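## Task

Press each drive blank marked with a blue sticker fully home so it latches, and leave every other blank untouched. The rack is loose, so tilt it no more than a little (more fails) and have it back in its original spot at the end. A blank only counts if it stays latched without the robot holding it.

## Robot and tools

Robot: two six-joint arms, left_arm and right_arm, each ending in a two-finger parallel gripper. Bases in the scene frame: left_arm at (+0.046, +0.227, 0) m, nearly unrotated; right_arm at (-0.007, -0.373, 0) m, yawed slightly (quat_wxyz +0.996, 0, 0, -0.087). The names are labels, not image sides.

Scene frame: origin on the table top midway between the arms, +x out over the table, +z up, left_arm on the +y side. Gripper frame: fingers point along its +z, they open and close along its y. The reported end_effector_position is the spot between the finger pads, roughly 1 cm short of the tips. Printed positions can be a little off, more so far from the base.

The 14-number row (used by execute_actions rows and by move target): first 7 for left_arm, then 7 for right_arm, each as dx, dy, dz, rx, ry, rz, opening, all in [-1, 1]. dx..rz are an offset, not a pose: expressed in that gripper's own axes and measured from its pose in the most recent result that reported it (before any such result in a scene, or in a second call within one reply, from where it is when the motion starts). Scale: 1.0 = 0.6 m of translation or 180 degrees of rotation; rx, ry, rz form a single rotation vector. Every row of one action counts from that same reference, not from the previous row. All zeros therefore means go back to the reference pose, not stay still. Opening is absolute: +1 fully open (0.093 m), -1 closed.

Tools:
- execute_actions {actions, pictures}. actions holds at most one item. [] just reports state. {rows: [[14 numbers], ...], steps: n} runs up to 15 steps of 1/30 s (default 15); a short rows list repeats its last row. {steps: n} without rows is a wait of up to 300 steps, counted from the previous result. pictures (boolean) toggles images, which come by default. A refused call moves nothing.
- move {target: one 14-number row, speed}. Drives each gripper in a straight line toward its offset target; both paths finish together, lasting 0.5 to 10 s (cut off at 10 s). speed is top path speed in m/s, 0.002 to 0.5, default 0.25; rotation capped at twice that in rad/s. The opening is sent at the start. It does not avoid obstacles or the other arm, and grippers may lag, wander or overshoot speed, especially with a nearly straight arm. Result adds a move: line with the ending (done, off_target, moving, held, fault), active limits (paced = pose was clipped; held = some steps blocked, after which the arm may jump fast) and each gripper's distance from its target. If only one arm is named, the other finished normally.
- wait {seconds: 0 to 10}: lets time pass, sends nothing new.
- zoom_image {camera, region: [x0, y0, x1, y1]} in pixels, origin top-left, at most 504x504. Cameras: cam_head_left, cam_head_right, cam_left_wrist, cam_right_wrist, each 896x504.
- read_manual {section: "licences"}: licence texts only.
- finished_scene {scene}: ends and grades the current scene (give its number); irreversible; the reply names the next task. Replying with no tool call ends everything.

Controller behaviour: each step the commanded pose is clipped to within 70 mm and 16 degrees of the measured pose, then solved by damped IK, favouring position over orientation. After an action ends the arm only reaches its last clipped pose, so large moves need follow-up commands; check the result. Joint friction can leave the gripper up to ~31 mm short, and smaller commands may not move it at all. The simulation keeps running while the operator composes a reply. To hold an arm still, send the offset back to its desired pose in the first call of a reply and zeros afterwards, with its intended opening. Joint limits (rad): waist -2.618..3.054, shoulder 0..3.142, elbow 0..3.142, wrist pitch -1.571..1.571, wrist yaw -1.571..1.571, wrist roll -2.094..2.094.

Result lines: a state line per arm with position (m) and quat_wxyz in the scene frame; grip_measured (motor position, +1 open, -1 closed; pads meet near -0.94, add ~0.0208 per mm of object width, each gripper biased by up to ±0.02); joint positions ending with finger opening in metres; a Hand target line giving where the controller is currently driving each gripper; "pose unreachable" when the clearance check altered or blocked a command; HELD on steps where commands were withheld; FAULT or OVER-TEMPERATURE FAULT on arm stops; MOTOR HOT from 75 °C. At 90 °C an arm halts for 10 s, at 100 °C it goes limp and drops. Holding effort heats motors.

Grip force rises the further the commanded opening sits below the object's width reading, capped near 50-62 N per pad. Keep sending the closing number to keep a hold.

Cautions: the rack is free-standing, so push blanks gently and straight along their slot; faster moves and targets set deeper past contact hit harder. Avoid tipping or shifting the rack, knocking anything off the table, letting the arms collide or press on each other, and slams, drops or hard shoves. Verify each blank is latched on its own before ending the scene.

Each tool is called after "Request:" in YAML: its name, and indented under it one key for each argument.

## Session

Request:
execute_actions:
  actions: []

Scene clock: 0.00 s of 4500.00 s.
left_arm: end_effector_position=(+0.3351, +0.5310, +0.2298) grip_measured=+0.988 end_effector_quat_wxyz=(-0.082, +0.428, +0.752, +0.495) | right_arm: end_effector_position=(+0.5991, -0.2053, +0.2943) grip_measured=+0.992 end_effector_quat_wxyz=(+0.699, -0.400, +0.592, +0.040)
Joint positions: left_arm=[ 0.605  1.412  1.099 -0.294 -0.517  1.921  0.093] | right_arm=[ 0.311  2.102  1.697  0.382 -0.514 -0.548  0.093]
Joint velocities: left_arm=[-0.002  0.007 -0.002 -0.066  0.022  0.022 -0.   ] | right_arm=[-0.007  0.007 -0.007  0.037 -0.022  0.037  0.   ]
Motor temperatures (°C, as the motors report them): left_arm=[25 27 26 28 26 24] | right_arm=[25 25 26 27 25 25]
Hand target (left_arm): +0.335, +0.531, +0.230; -0.082, +0.428, +0.752, +0.495
Hand target (right_arm): +0.599, -0.205, +0.294; +0.699, -0.400, +0.592, +0.040

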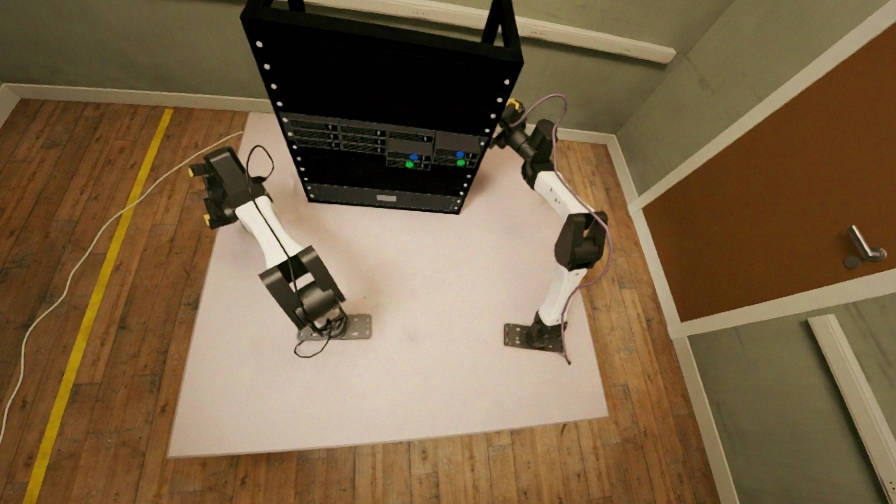

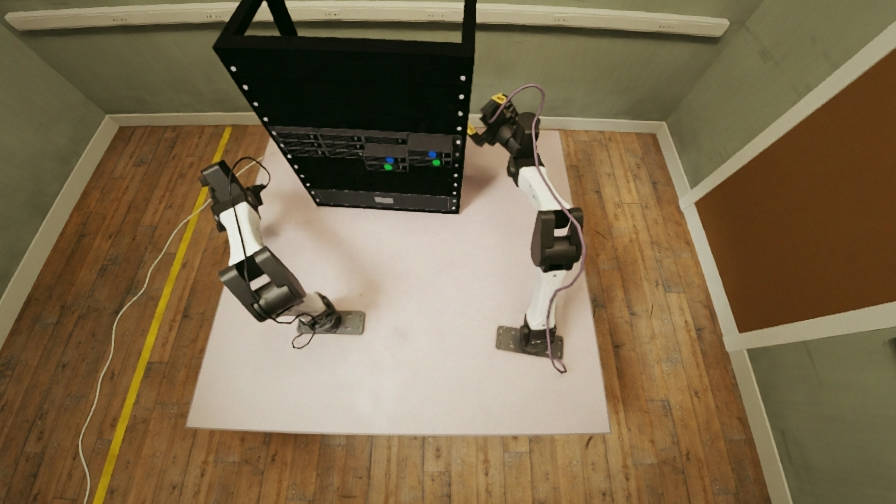

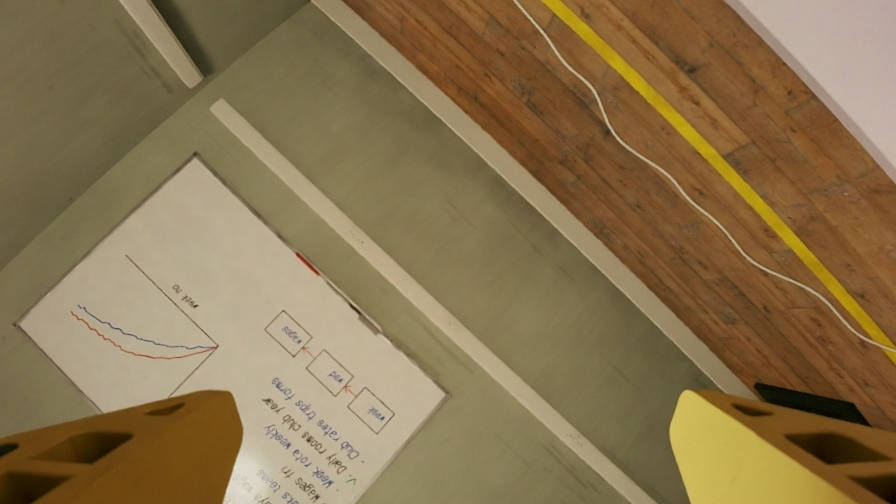

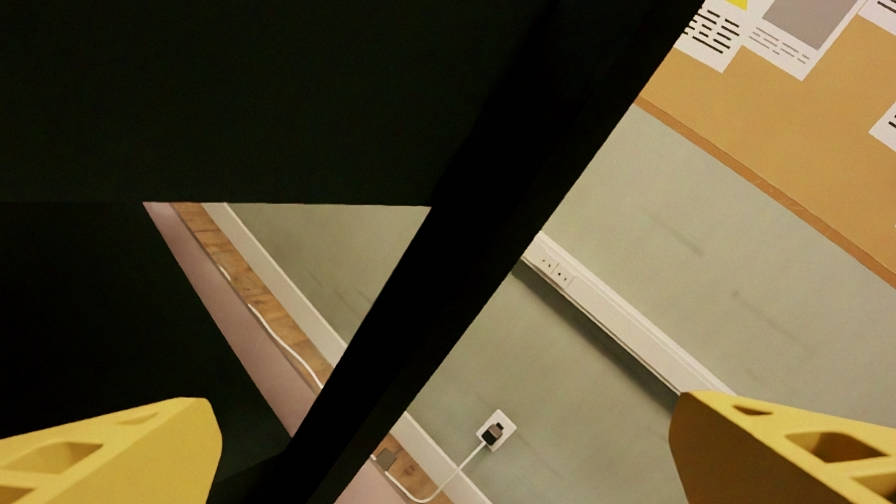

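Request:
move:
  target: [-0.318,0.036,-0.772,0.132,-0.358,-0.468,-1,0,0,0,0,0,0,1]
  speed: 0.2

Scene clock: 8.50 s of 4500.00 s.
left_arm: end_effector_position=(+0.3307, +0.0477, +0.3691) grip_measured=-1.000 end_effector_quat_wxyz=(+0.545, +0.005, +0.838, +0.002) | right_arm: end_effector_position=(+0.5991, -0.2053, +0.2943) grip_measured=+0.992 end_effector_quat_wxyz=(+0.699, -0.400, +0.592, +0.040)
Joint positions: left_arm=[-0.948  1.258  1.501 -0.886 -0.83  -0.497  0.   ] | right_arm=[ 0.311  2.102  1.697  0.382 -0.514 -0.548  0.093]
Joint velocities: left_arm=[ 0.017 -0.012 -0.012 -0.007 -0.022  0.081  0.   ] | right_arm=[-0.022  0.007  0.012  0.007 -0.037 -0.066 -0.001]
Motor temperatures (°C, as the motors report them): left_arm=[25 27 27 30 26 24] | right_arm=[25 29 27 29 25 25]
Hand target (left_arm): +0.334, +0.042, +0.372; +0.550, -0.002, +0.835, -0.001
Hand target (right_arm): +0.599, -0.205, +0.294; +0.699, -0.400, +0.592, +0.040
Off the commanded pose (left_arm): 0.002 m, 1 deg.
Off the commanded pose (right_arm): 0.000 m, 0 deg.
After step 90, 0.10 s passed at rest.
move: done

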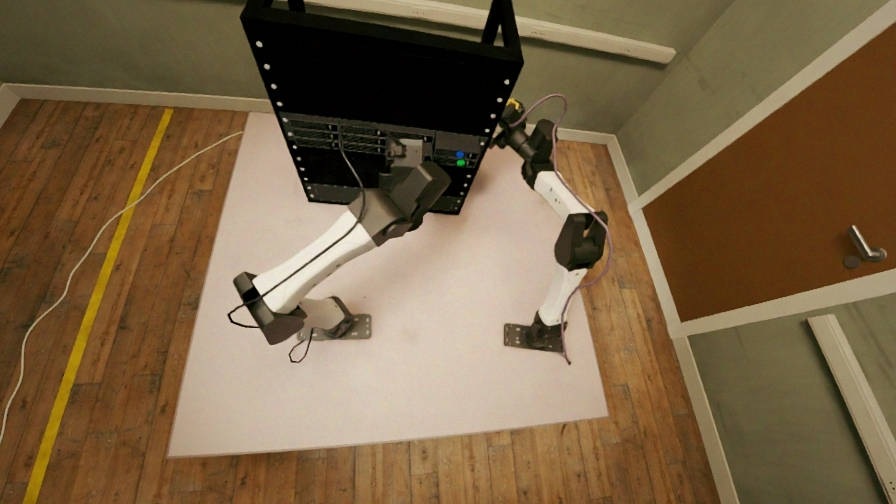

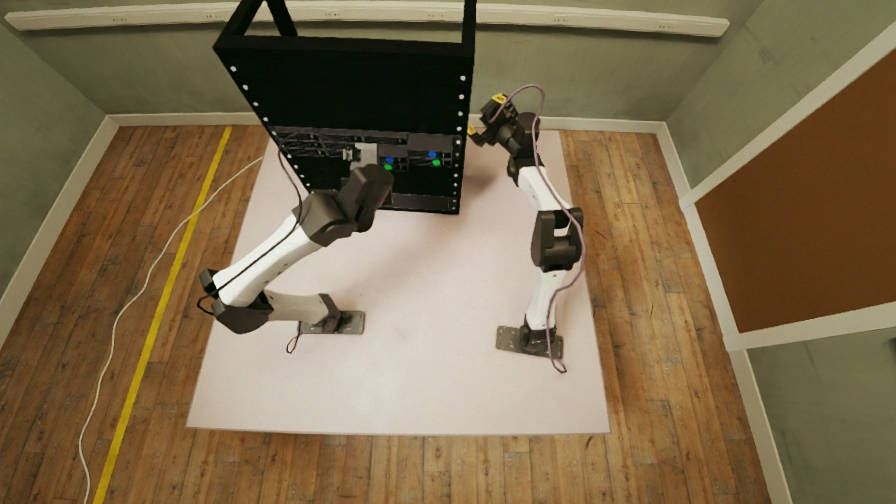

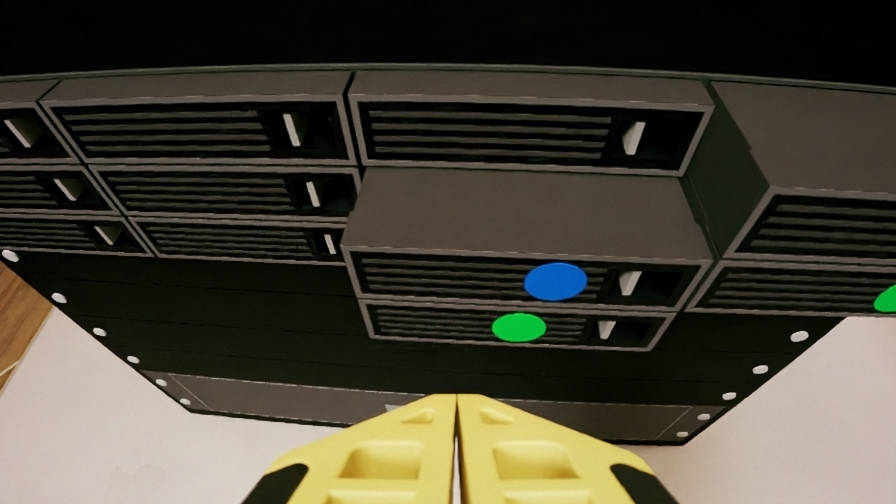

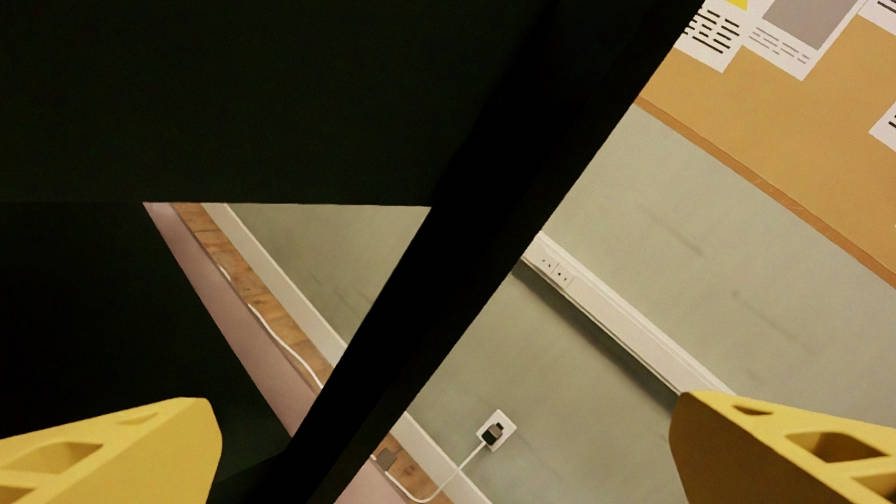

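Same geometry as before.

Request:
move:
  target: [-0.022,-0.02,0.1,0,0,0,-1,0,0,0,0,0,0,1]
  speed: 0.025

Scene clock: 12.47 s of 4500.00 s.
left_arm: end_effector_position=(+0.3808, +0.0437, +0.3615) grip_measured=-1.000 end_effector_quat_wxyz=(+0.549, +0.001, +0.836, +0.004) | right_arm: end_effector_position=(+0.5991, -0.2053, +0.2943) grip_measured=+0.992 end_effector_quat_wxyz=(+0.699, -0.400, +0.592, +0.040)
Joint positions: left_arm=[-0.804  1.348  1.501 -0.711 -0.722 -0.381  0.   ] | right_arm=[ 0.311  2.102  1.697  0.382 -0.514 -0.548  0.093]
Joint velocities: left_arm=[ 0.002 -0.007  0.002  0.051  0.022 -0.007  0.   ] | right_arm=[-0.017 -0.012 -0.002  0.007 -0.022  0.037 -0.   ]
Motor temperatures (°C, as the motors report them): left_arm=[25 27 28 31 26 24] | right_arm=[25 31 28 29 25 25]
Hand target (left_arm): +0.391, +0.037, +0.356; +0.547, +0.005, +0.837, +0.002
Hand target (right_arm): +0.599, -0.205, +0.294; +0.699, -0.400, +0.592, +0.040
Off the commanded pose (left_arm): 0.014 m, 1 deg.
Off the commanded pose (right_arm): 0.000 m, 0 deg.
move: off_target (left_arm)

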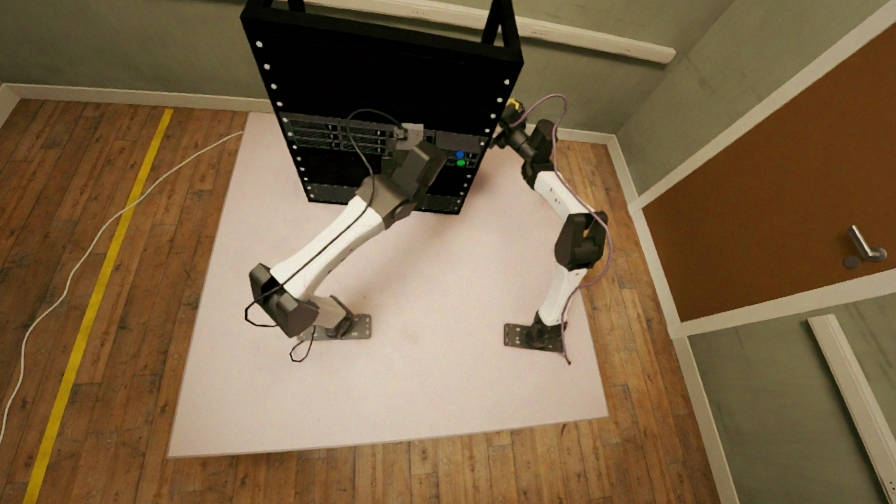

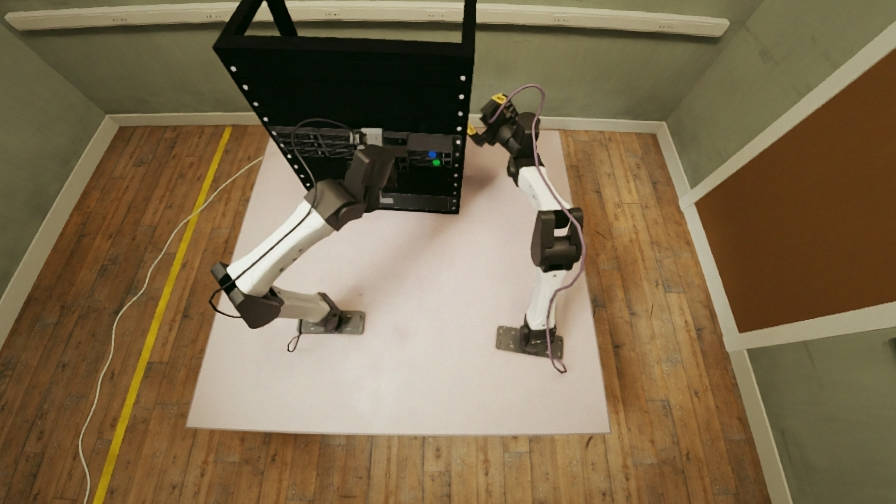

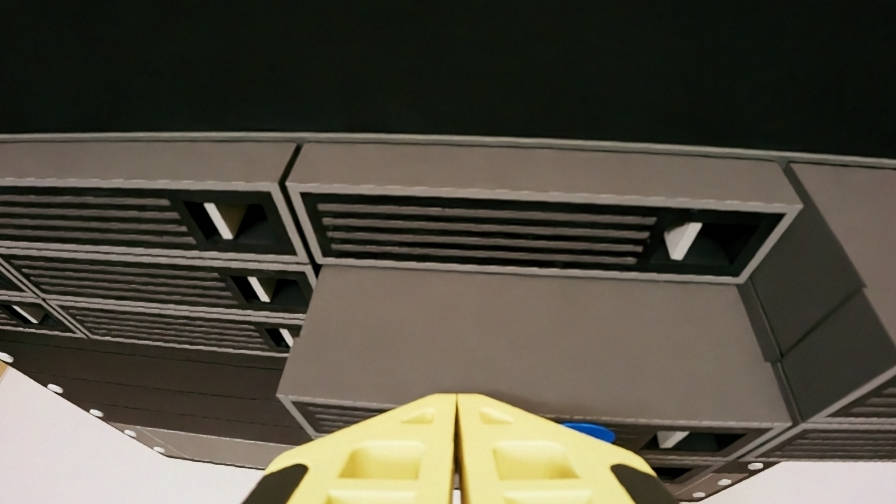

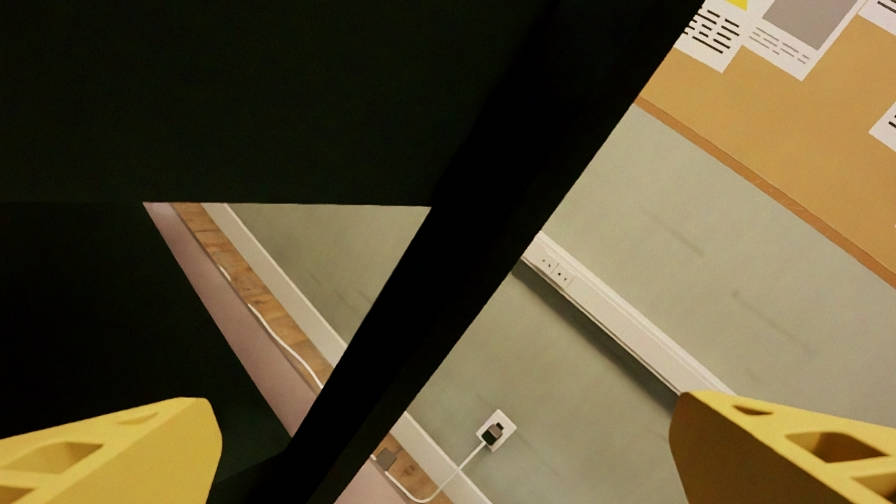

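Too high; back off and lower.

Request:
move:
  target: [0.034,0,-0.025,0,0,0,-1,0,0,0,0,0,0,1]
  speed: 0.03

Request:
move:
  target: [-0.012,-0.01,0.045,0,0,0,-1,0,0,0,0,0,0,1]
  speed: 0.02

Scene clock: 15.20 s of 4500.00 s.
left_arm: end_effector_position=(+0.3639, +0.0385, +0.3527) grip_measured=-1.000 end_effector_quat_wxyz=(+0.549, +0.005, +0.836, +0.000) | right_arm: end_effector_position=(+0.5991, -0.2053, +0.2943) grip_measured=+0.992 end_effector_quat_wxyz=(+0.699, -0.400, +0.592, +0.040)
Joint positions: left_arm=[-0.862  1.308  1.439 -0.711 -0.762 -0.419  0.   ] | right_arm=[ 0.311  2.102  1.697  0.382 -0.514 -0.548  0.093]
Joint velocities: left_arm=[-0.017 -0.012  0.012  0.007 -0.066  0.007  0.   ] | right_arm=[-0.012 -0.012 -0.007 -0.037  0.051  0.081 -0.001]
Motor temperatures (°C, as the motors report them): left_arm=[25 27 28 32 26 24] | right_arm=[25 32 28 30 25 25]
Hand target (left_arm): +0.359, +0.043, +0.349; +0.548, +0.001, +0.836, +0.004
Hand target (right_arm): +0.599, -0.205, +0.294; +0.699, -0.400, +0.592, +0.040
Off the commanded pose (left_arm): 0.008 m, 1 deg.
Off the commanded pose (right_arm): 0.000 m, 0 deg.
move: done

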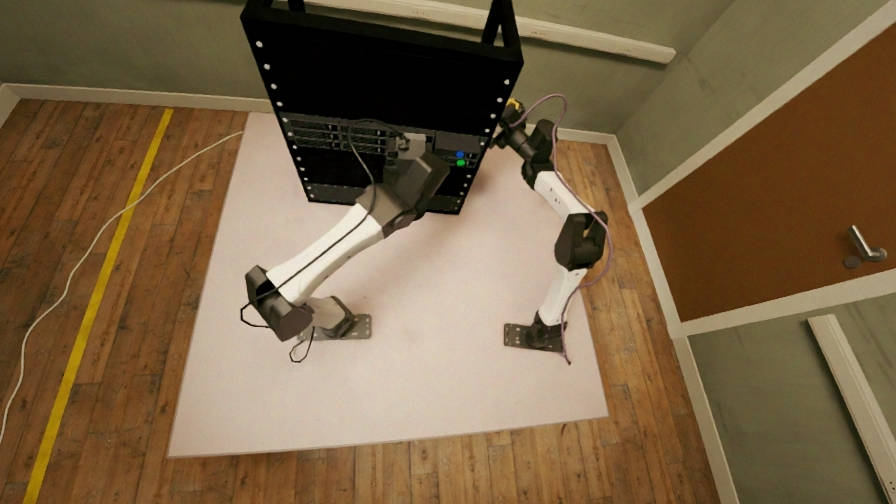

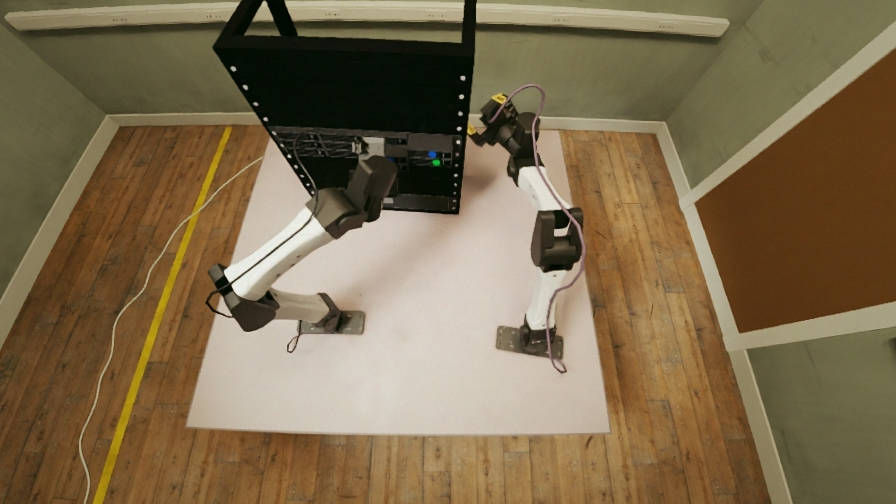

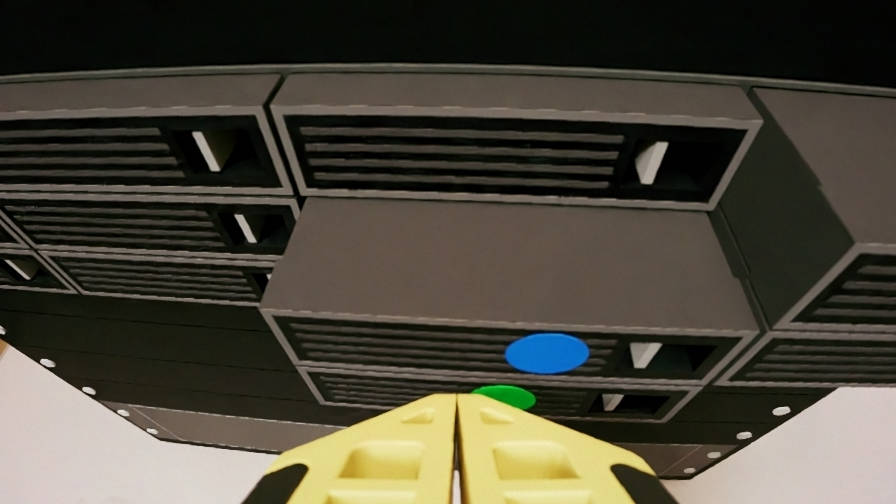

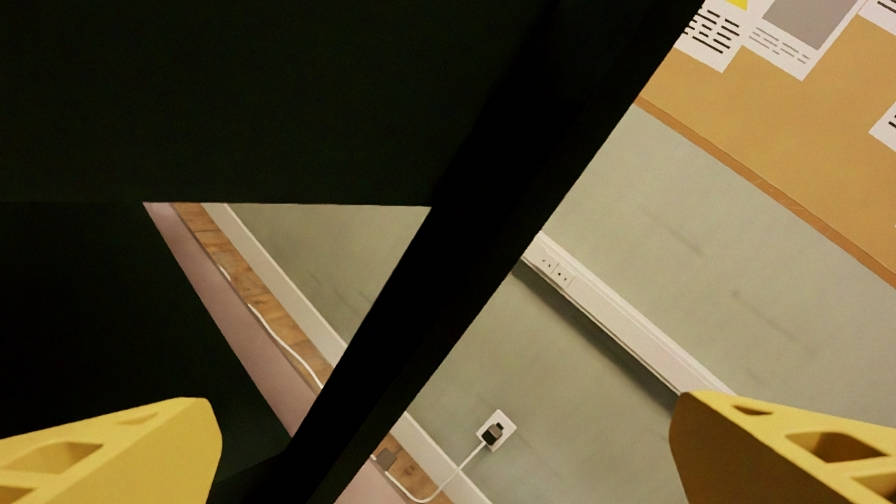

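Scene clock: 16.87 s of 4500.00 s.
left_arm: end_effector_position=(+0.3792, +0.0400, +0.3490) grip_measured=-1.000 end_effector_quat_wxyz=(+0.549, +0.005, +0.836, +0.004) | right_arm: end_effector_position=(+0.5991, -0.2053, +0.2943) grip_measured=+0.992 end_effector_quat_wxyz=(+0.699, -0.400, +0.592, +0.040)
Joint positions: left_arm=[-0.816  1.335  1.439 -0.666 -0.727 -0.383  0.   ] | right_arm=[ 0.311  2.102  1.697  0.382 -0.514 -0.548  0.093]
Joint velocities: left_arm=[ 0.002 -0.007 -0.012 -0.051 -0.066  0.037  0.   ] | right_arm=[-0.007 -0.007 -0.007  0.007 -0.022 -0.095 -0.   ]
Motor temperatures (°C, as the motors report them): left_arm=[25 27 28 32 26 24] | right_arm=[25 33 29 30 25 25]
Hand target (left_arm): +0.391, +0.033, +0.348; +0.550, +0.005, +0.835, +0.000
Hand target (right_arm): +0.599, -0.205, +0.294; +0.699, -0.400, +0.592, +0.040
Off the commanded pose (left_arm): 0.015 m, 0 deg.
Off the commanded pose (right_arm): 0.000 m, 0 deg.
move: off_target (left_arm)

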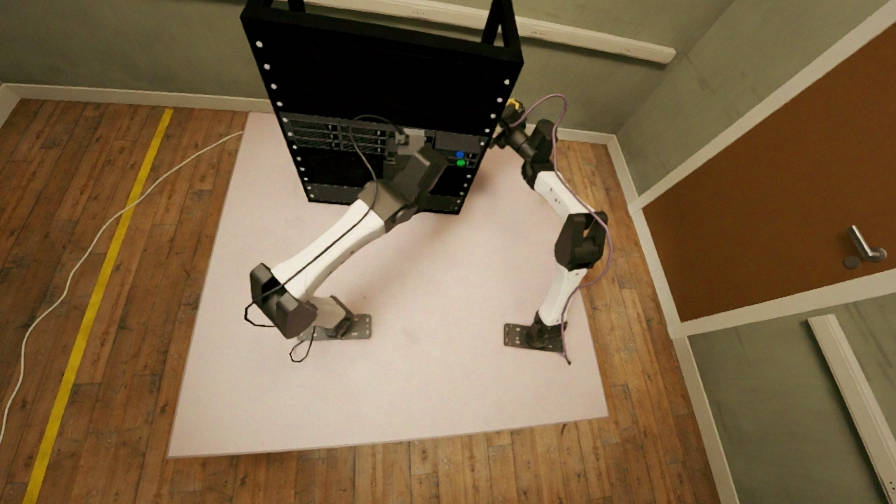

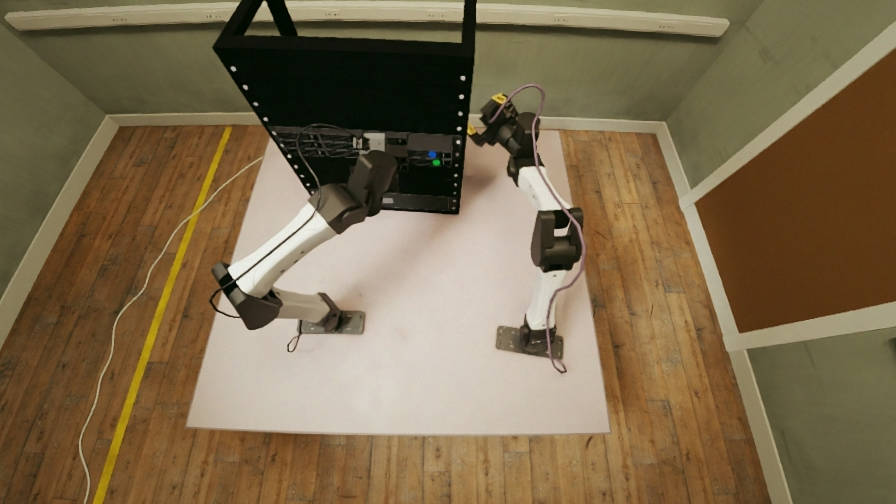

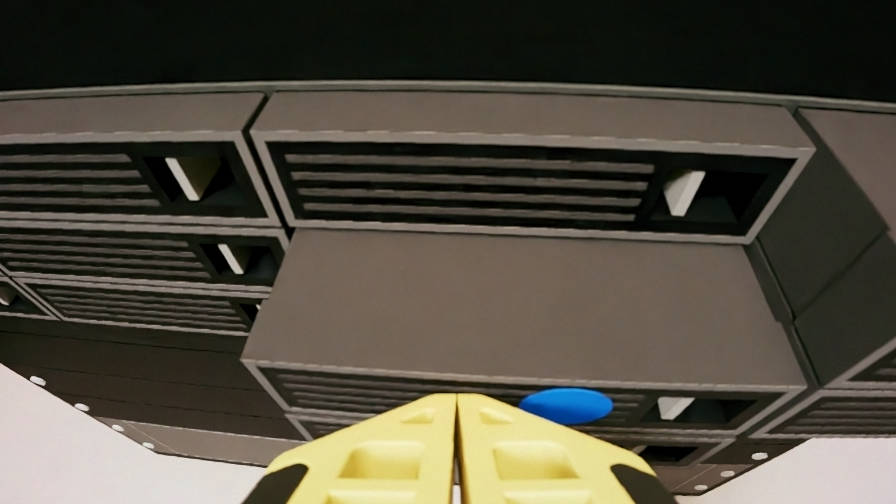

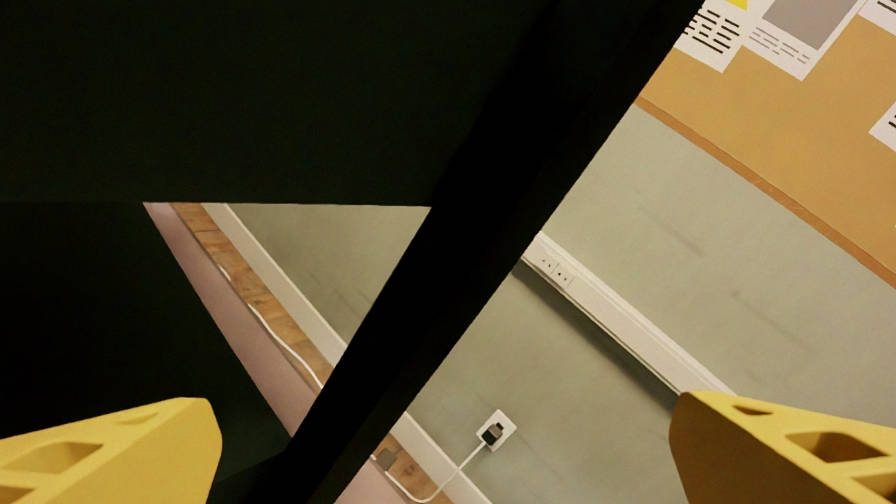

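Request:
move:
  target: [-0.04,-0.025,0.105,0,0,0,-1,0,0,0,0,0,0,1]
  speed: 0.02

Scene clock: 21.70 s of 4500.00 s.
left_arm: end_effector_position=(+0.4151, +0.0385, +0.3494) grip_measured=-1.000 end_effector_quat_wxyz=(+0.537, +0.016, +0.843, +0.014) | right_arm: end_effector_position=(+0.5991, -0.2053, +0.2943) grip_measured=+0.992 end_effector_quat_wxyz=(+0.699, -0.400, +0.592, +0.040)
Joint positions: left_arm=[-0.726  1.445  1.545 -0.657 -0.647 -0.314  0.   ] | right_arm=[ 0.311  2.102  1.697  0.382 -0.514 -0.548  0.093]
Joint velocities: left_arm=[-0.007 -0.017  0.007 -0.007 -0.051 -0.051  0.   ] | right_arm=[-0.012  0.007  0.002 -0.007  0.037  0.037 -0.   ]
Motor temperatures (°C, as the motors report them): left_arm=[25 27 29 34 26 24] | right_arm=[25 35 29 31 25 25]
Hand target (left_arm): +0.444, +0.029, +0.344; +0.549, +0.005, +0.836, +0.005
Hand target (right_arm): +0.599, -0.205, +0.294; +0.699, -0.400, +0.592, +0.040
Off the commanded pose (left_arm): 0.034 m, 2 deg.
Off the commanded pose (right_arm): 0.000 m, 0 deg.
move: off_target (left_arm)

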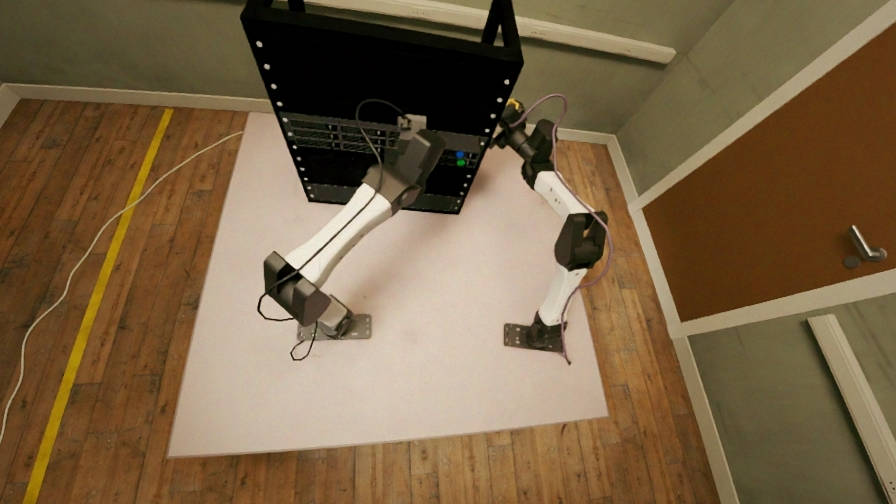

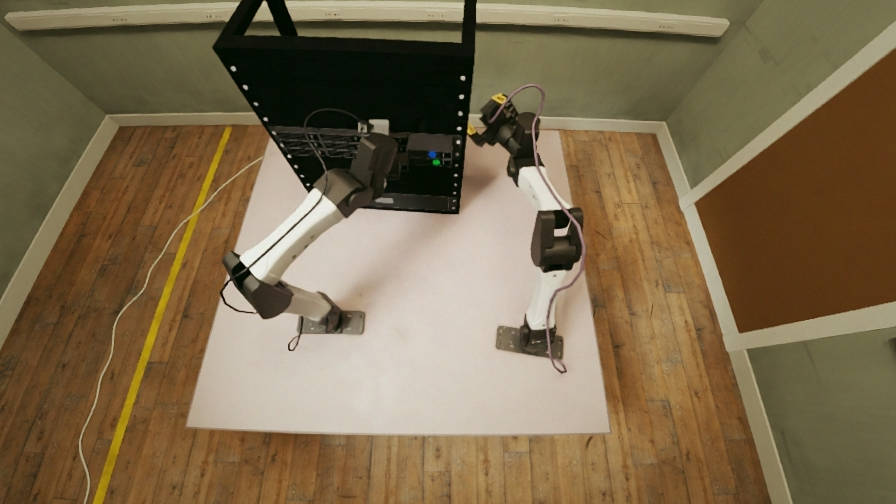

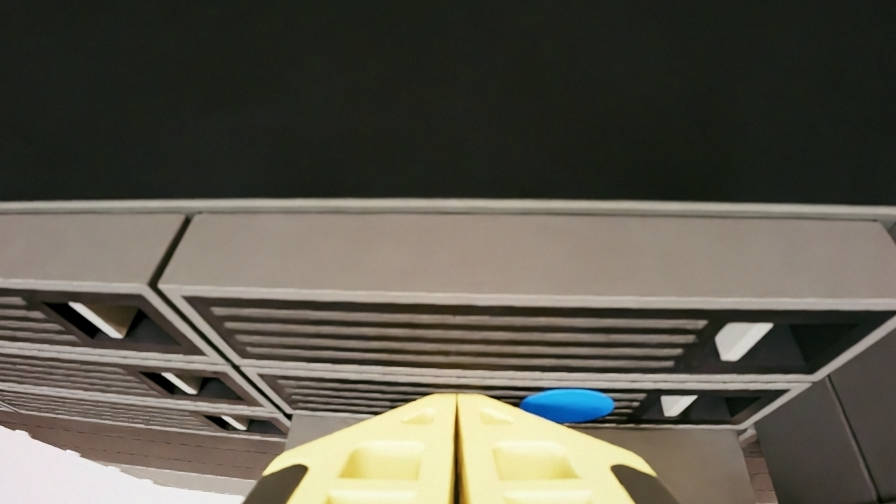

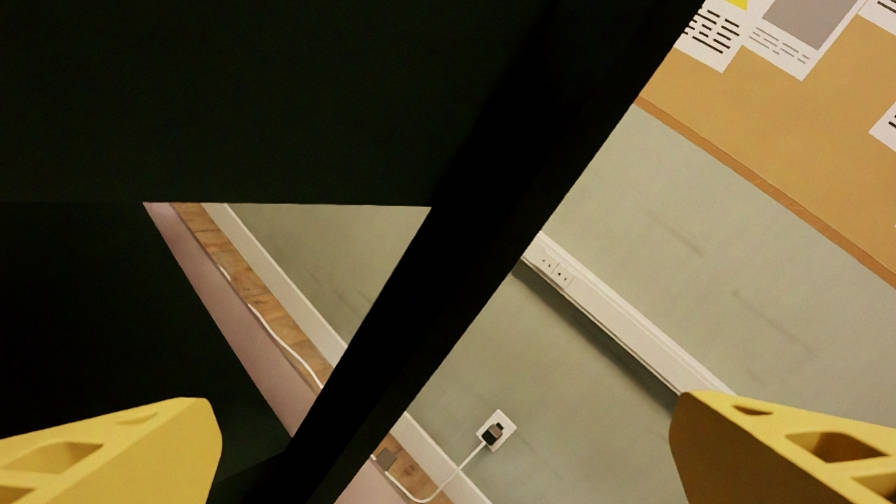

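Request:
move:
  target: [0,0,-0.14,0,0,0,-1,0,0,0,0,0,0,1]
  speed: 0.1

Request:
move:
  target: [-0.01,-0.16,0,0.045,0,0.021,-1,0,0,0,0,0,0,1]
  speed: 0.1

Scene clock: 27.87 s of 4500.00 s.
left_arm: end_effector_position=(+0.3434, +0.0310, +0.3763) grip_measured=-1.000 end_effector_quat_wxyz=(+0.531, +0.022, +0.847, +0.017) | right_arm: end_effector_position=(+0.5991, -0.2053, +0.2943) grip_measured=+0.992 end_effector_quat_wxyz=(+0.699, -0.400, +0.592, +0.040)
Joint positions: left_arm=[-0.941  1.371  1.645 -0.96  -0.814 -0.479  0.   ] | right_arm=[ 0.311  2.102  1.697  0.382 -0.514 -0.548  0.093]
Joint velocities: left_arm=[ 0.007  0.007  0.007  0.022  0.007 -0.022  0.   ] | right_arm=[-0.007  0.012 -0.002 -0.066 -0.051  0.007  0.   ]
Motor temperatures (°C, as the motors report them): left_arm=[25 27 30 36 26 24] | right_arm=[25 37 30 31 25 25]
Hand target (left_arm): +0.338, +0.036, +0.385; +0.536, +0.016, +0.844, +0.014
Hand target (right_arm): +0.599, -0.205, +0.294; +0.699, -0.400, +0.592, +0.040
Off the commanded pose (left_arm): 0.012 m, 1 deg.
Off the commanded pose (right_arm): 0.000 m, 0 deg.
After step 90, 1.73 s passed at rest.
move: off_target (left_arm)

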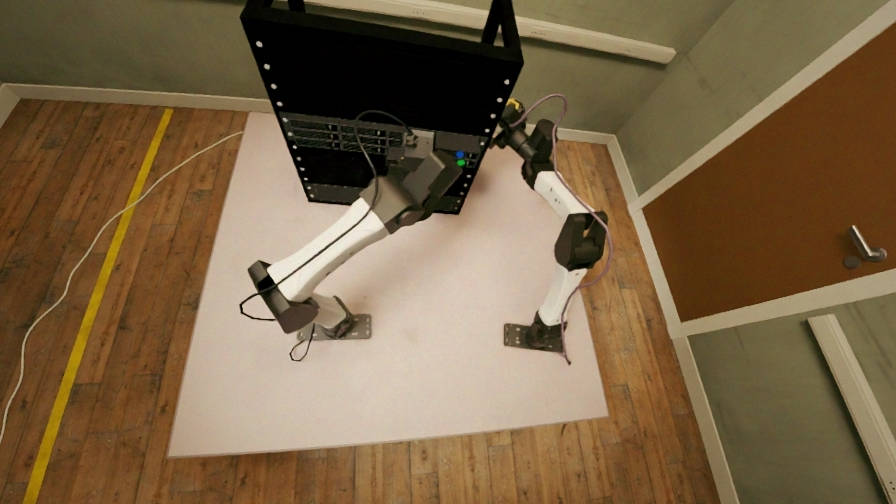

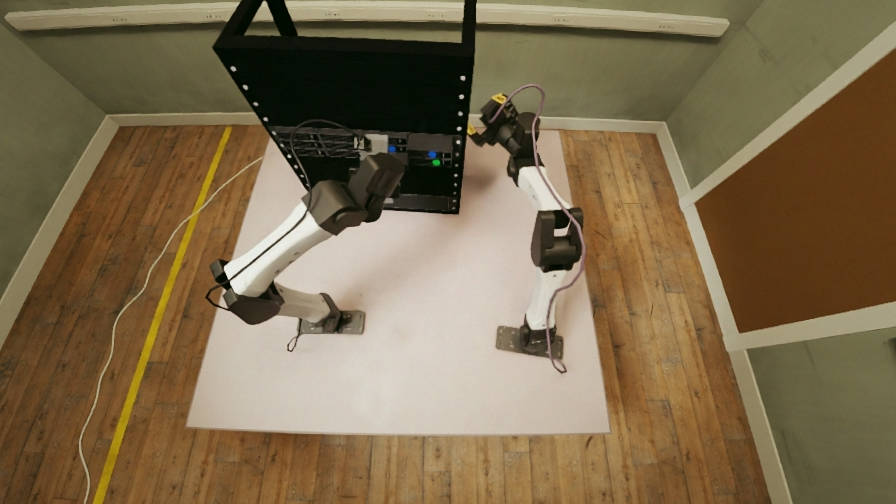

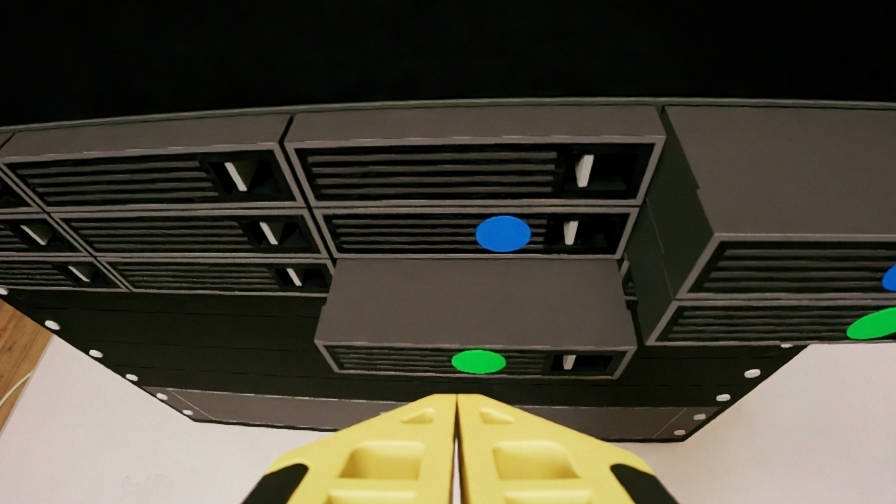

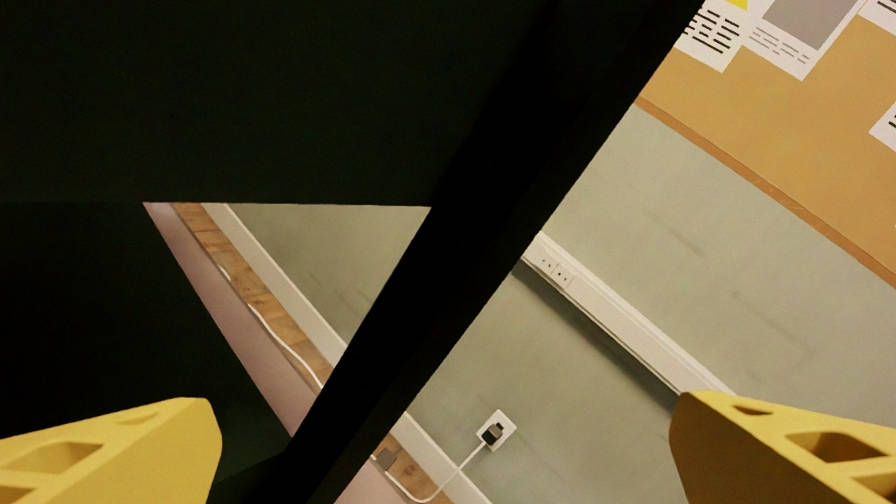

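Scene clock: 29.20 s of 4500.00 s.
left_arm: end_effector_position=(+0.3435, -0.0553, +0.3759) grip_measured=-1.000 end_effector_quat_wxyz=(+0.529, +0.079, +0.845, -0.019) | right_arm: end_effector_position=(+0.5991, -0.2053, +0.2943) grip_measured=+0.992 end_effector_quat_wxyz=(+0.699, -0.400, +0.592, +0.040)
Joint positions: left_arm=[-1.067  1.578  1.83  -0.94  -0.805 -0.476  0.   ] | right_arm=[ 0.311  2.102  1.697  0.382 -0.514 -0.548  0.093]
Joint velocities: left_arm=[-0.002 -0.002  0.002 -0.051 -0.022 -0.022  0.   ] | right_arm=[-0.002 -0.002 -0.002 -0.022  0.007  0.007 -0.   ]
Motor temperatures (°C, as the motors report them): left_arm=[25 27 30 36 26 24] | right_arm=[25 37 30 32 25 25]
Hand target (left_arm): +0.344, -0.065, +0.375; +0.528, +0.088, +0.844, -0.026
Hand target (right_arm): +0.599, -0.205, +0.294; +0.699, -0.400, +0.592, +0.040
Off the commanded pose (left_arm): 0.010 m, 1 deg.
Off the commanded pose (right_arm): 0.000 m, 0 deg.
move: done

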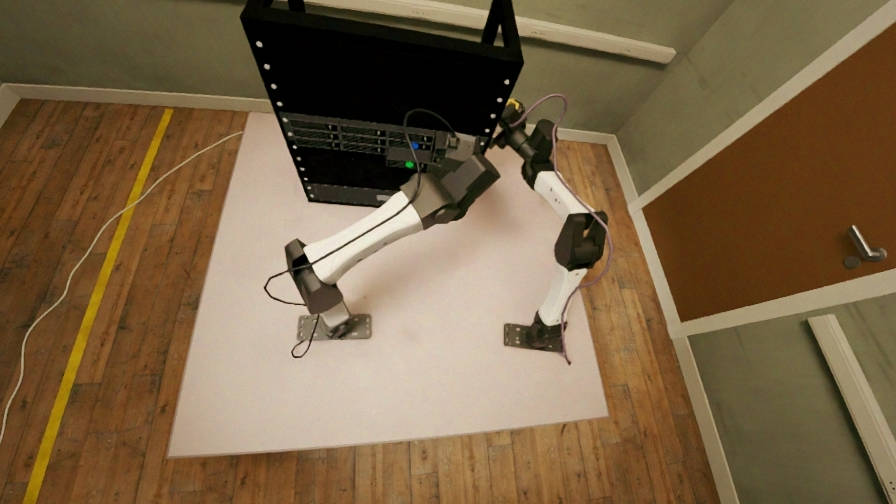

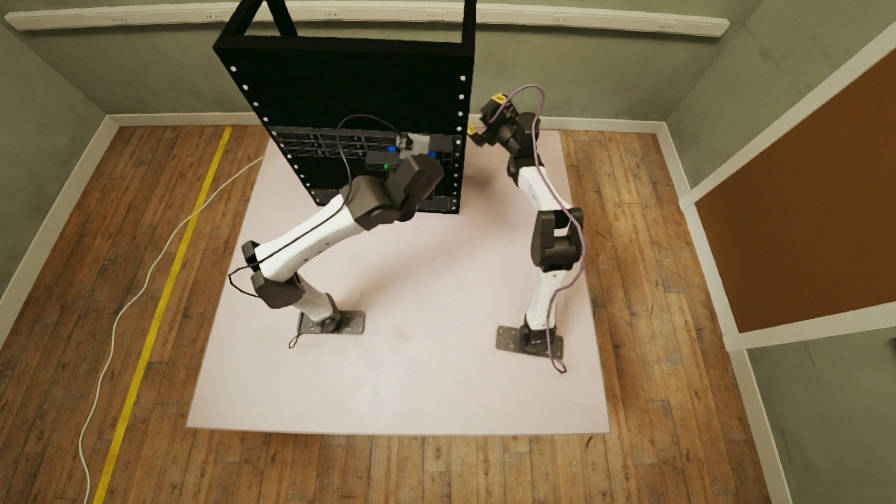

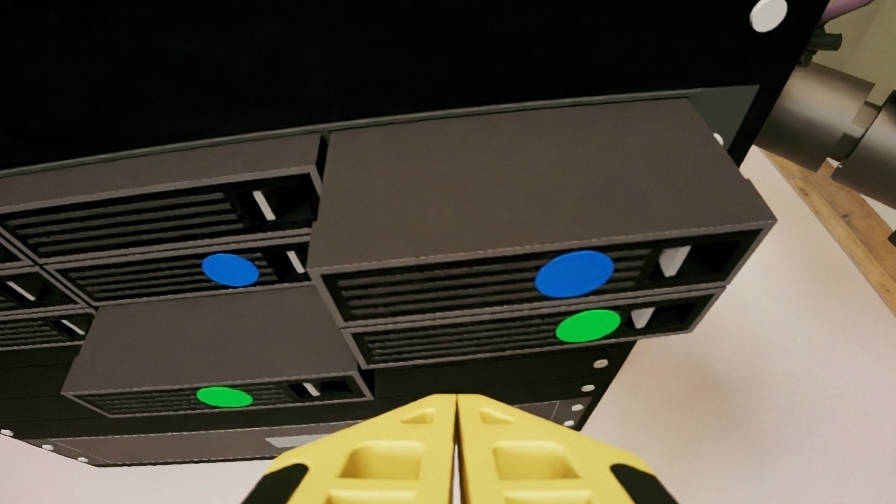

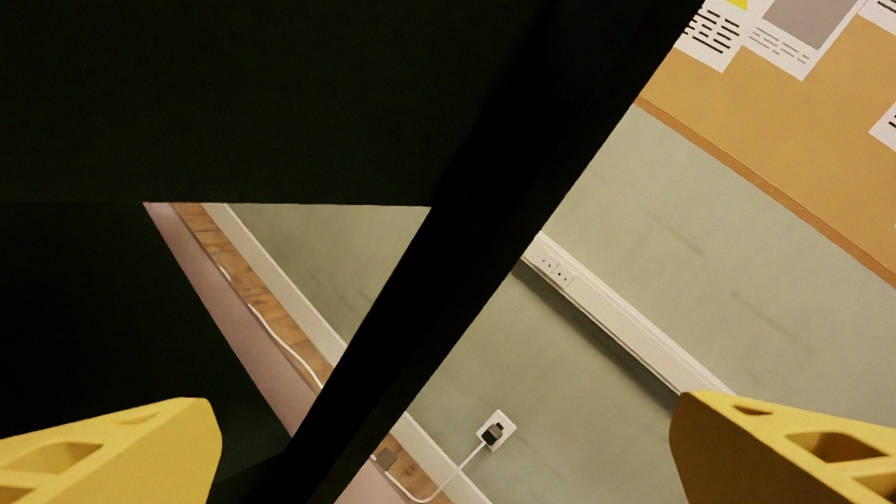

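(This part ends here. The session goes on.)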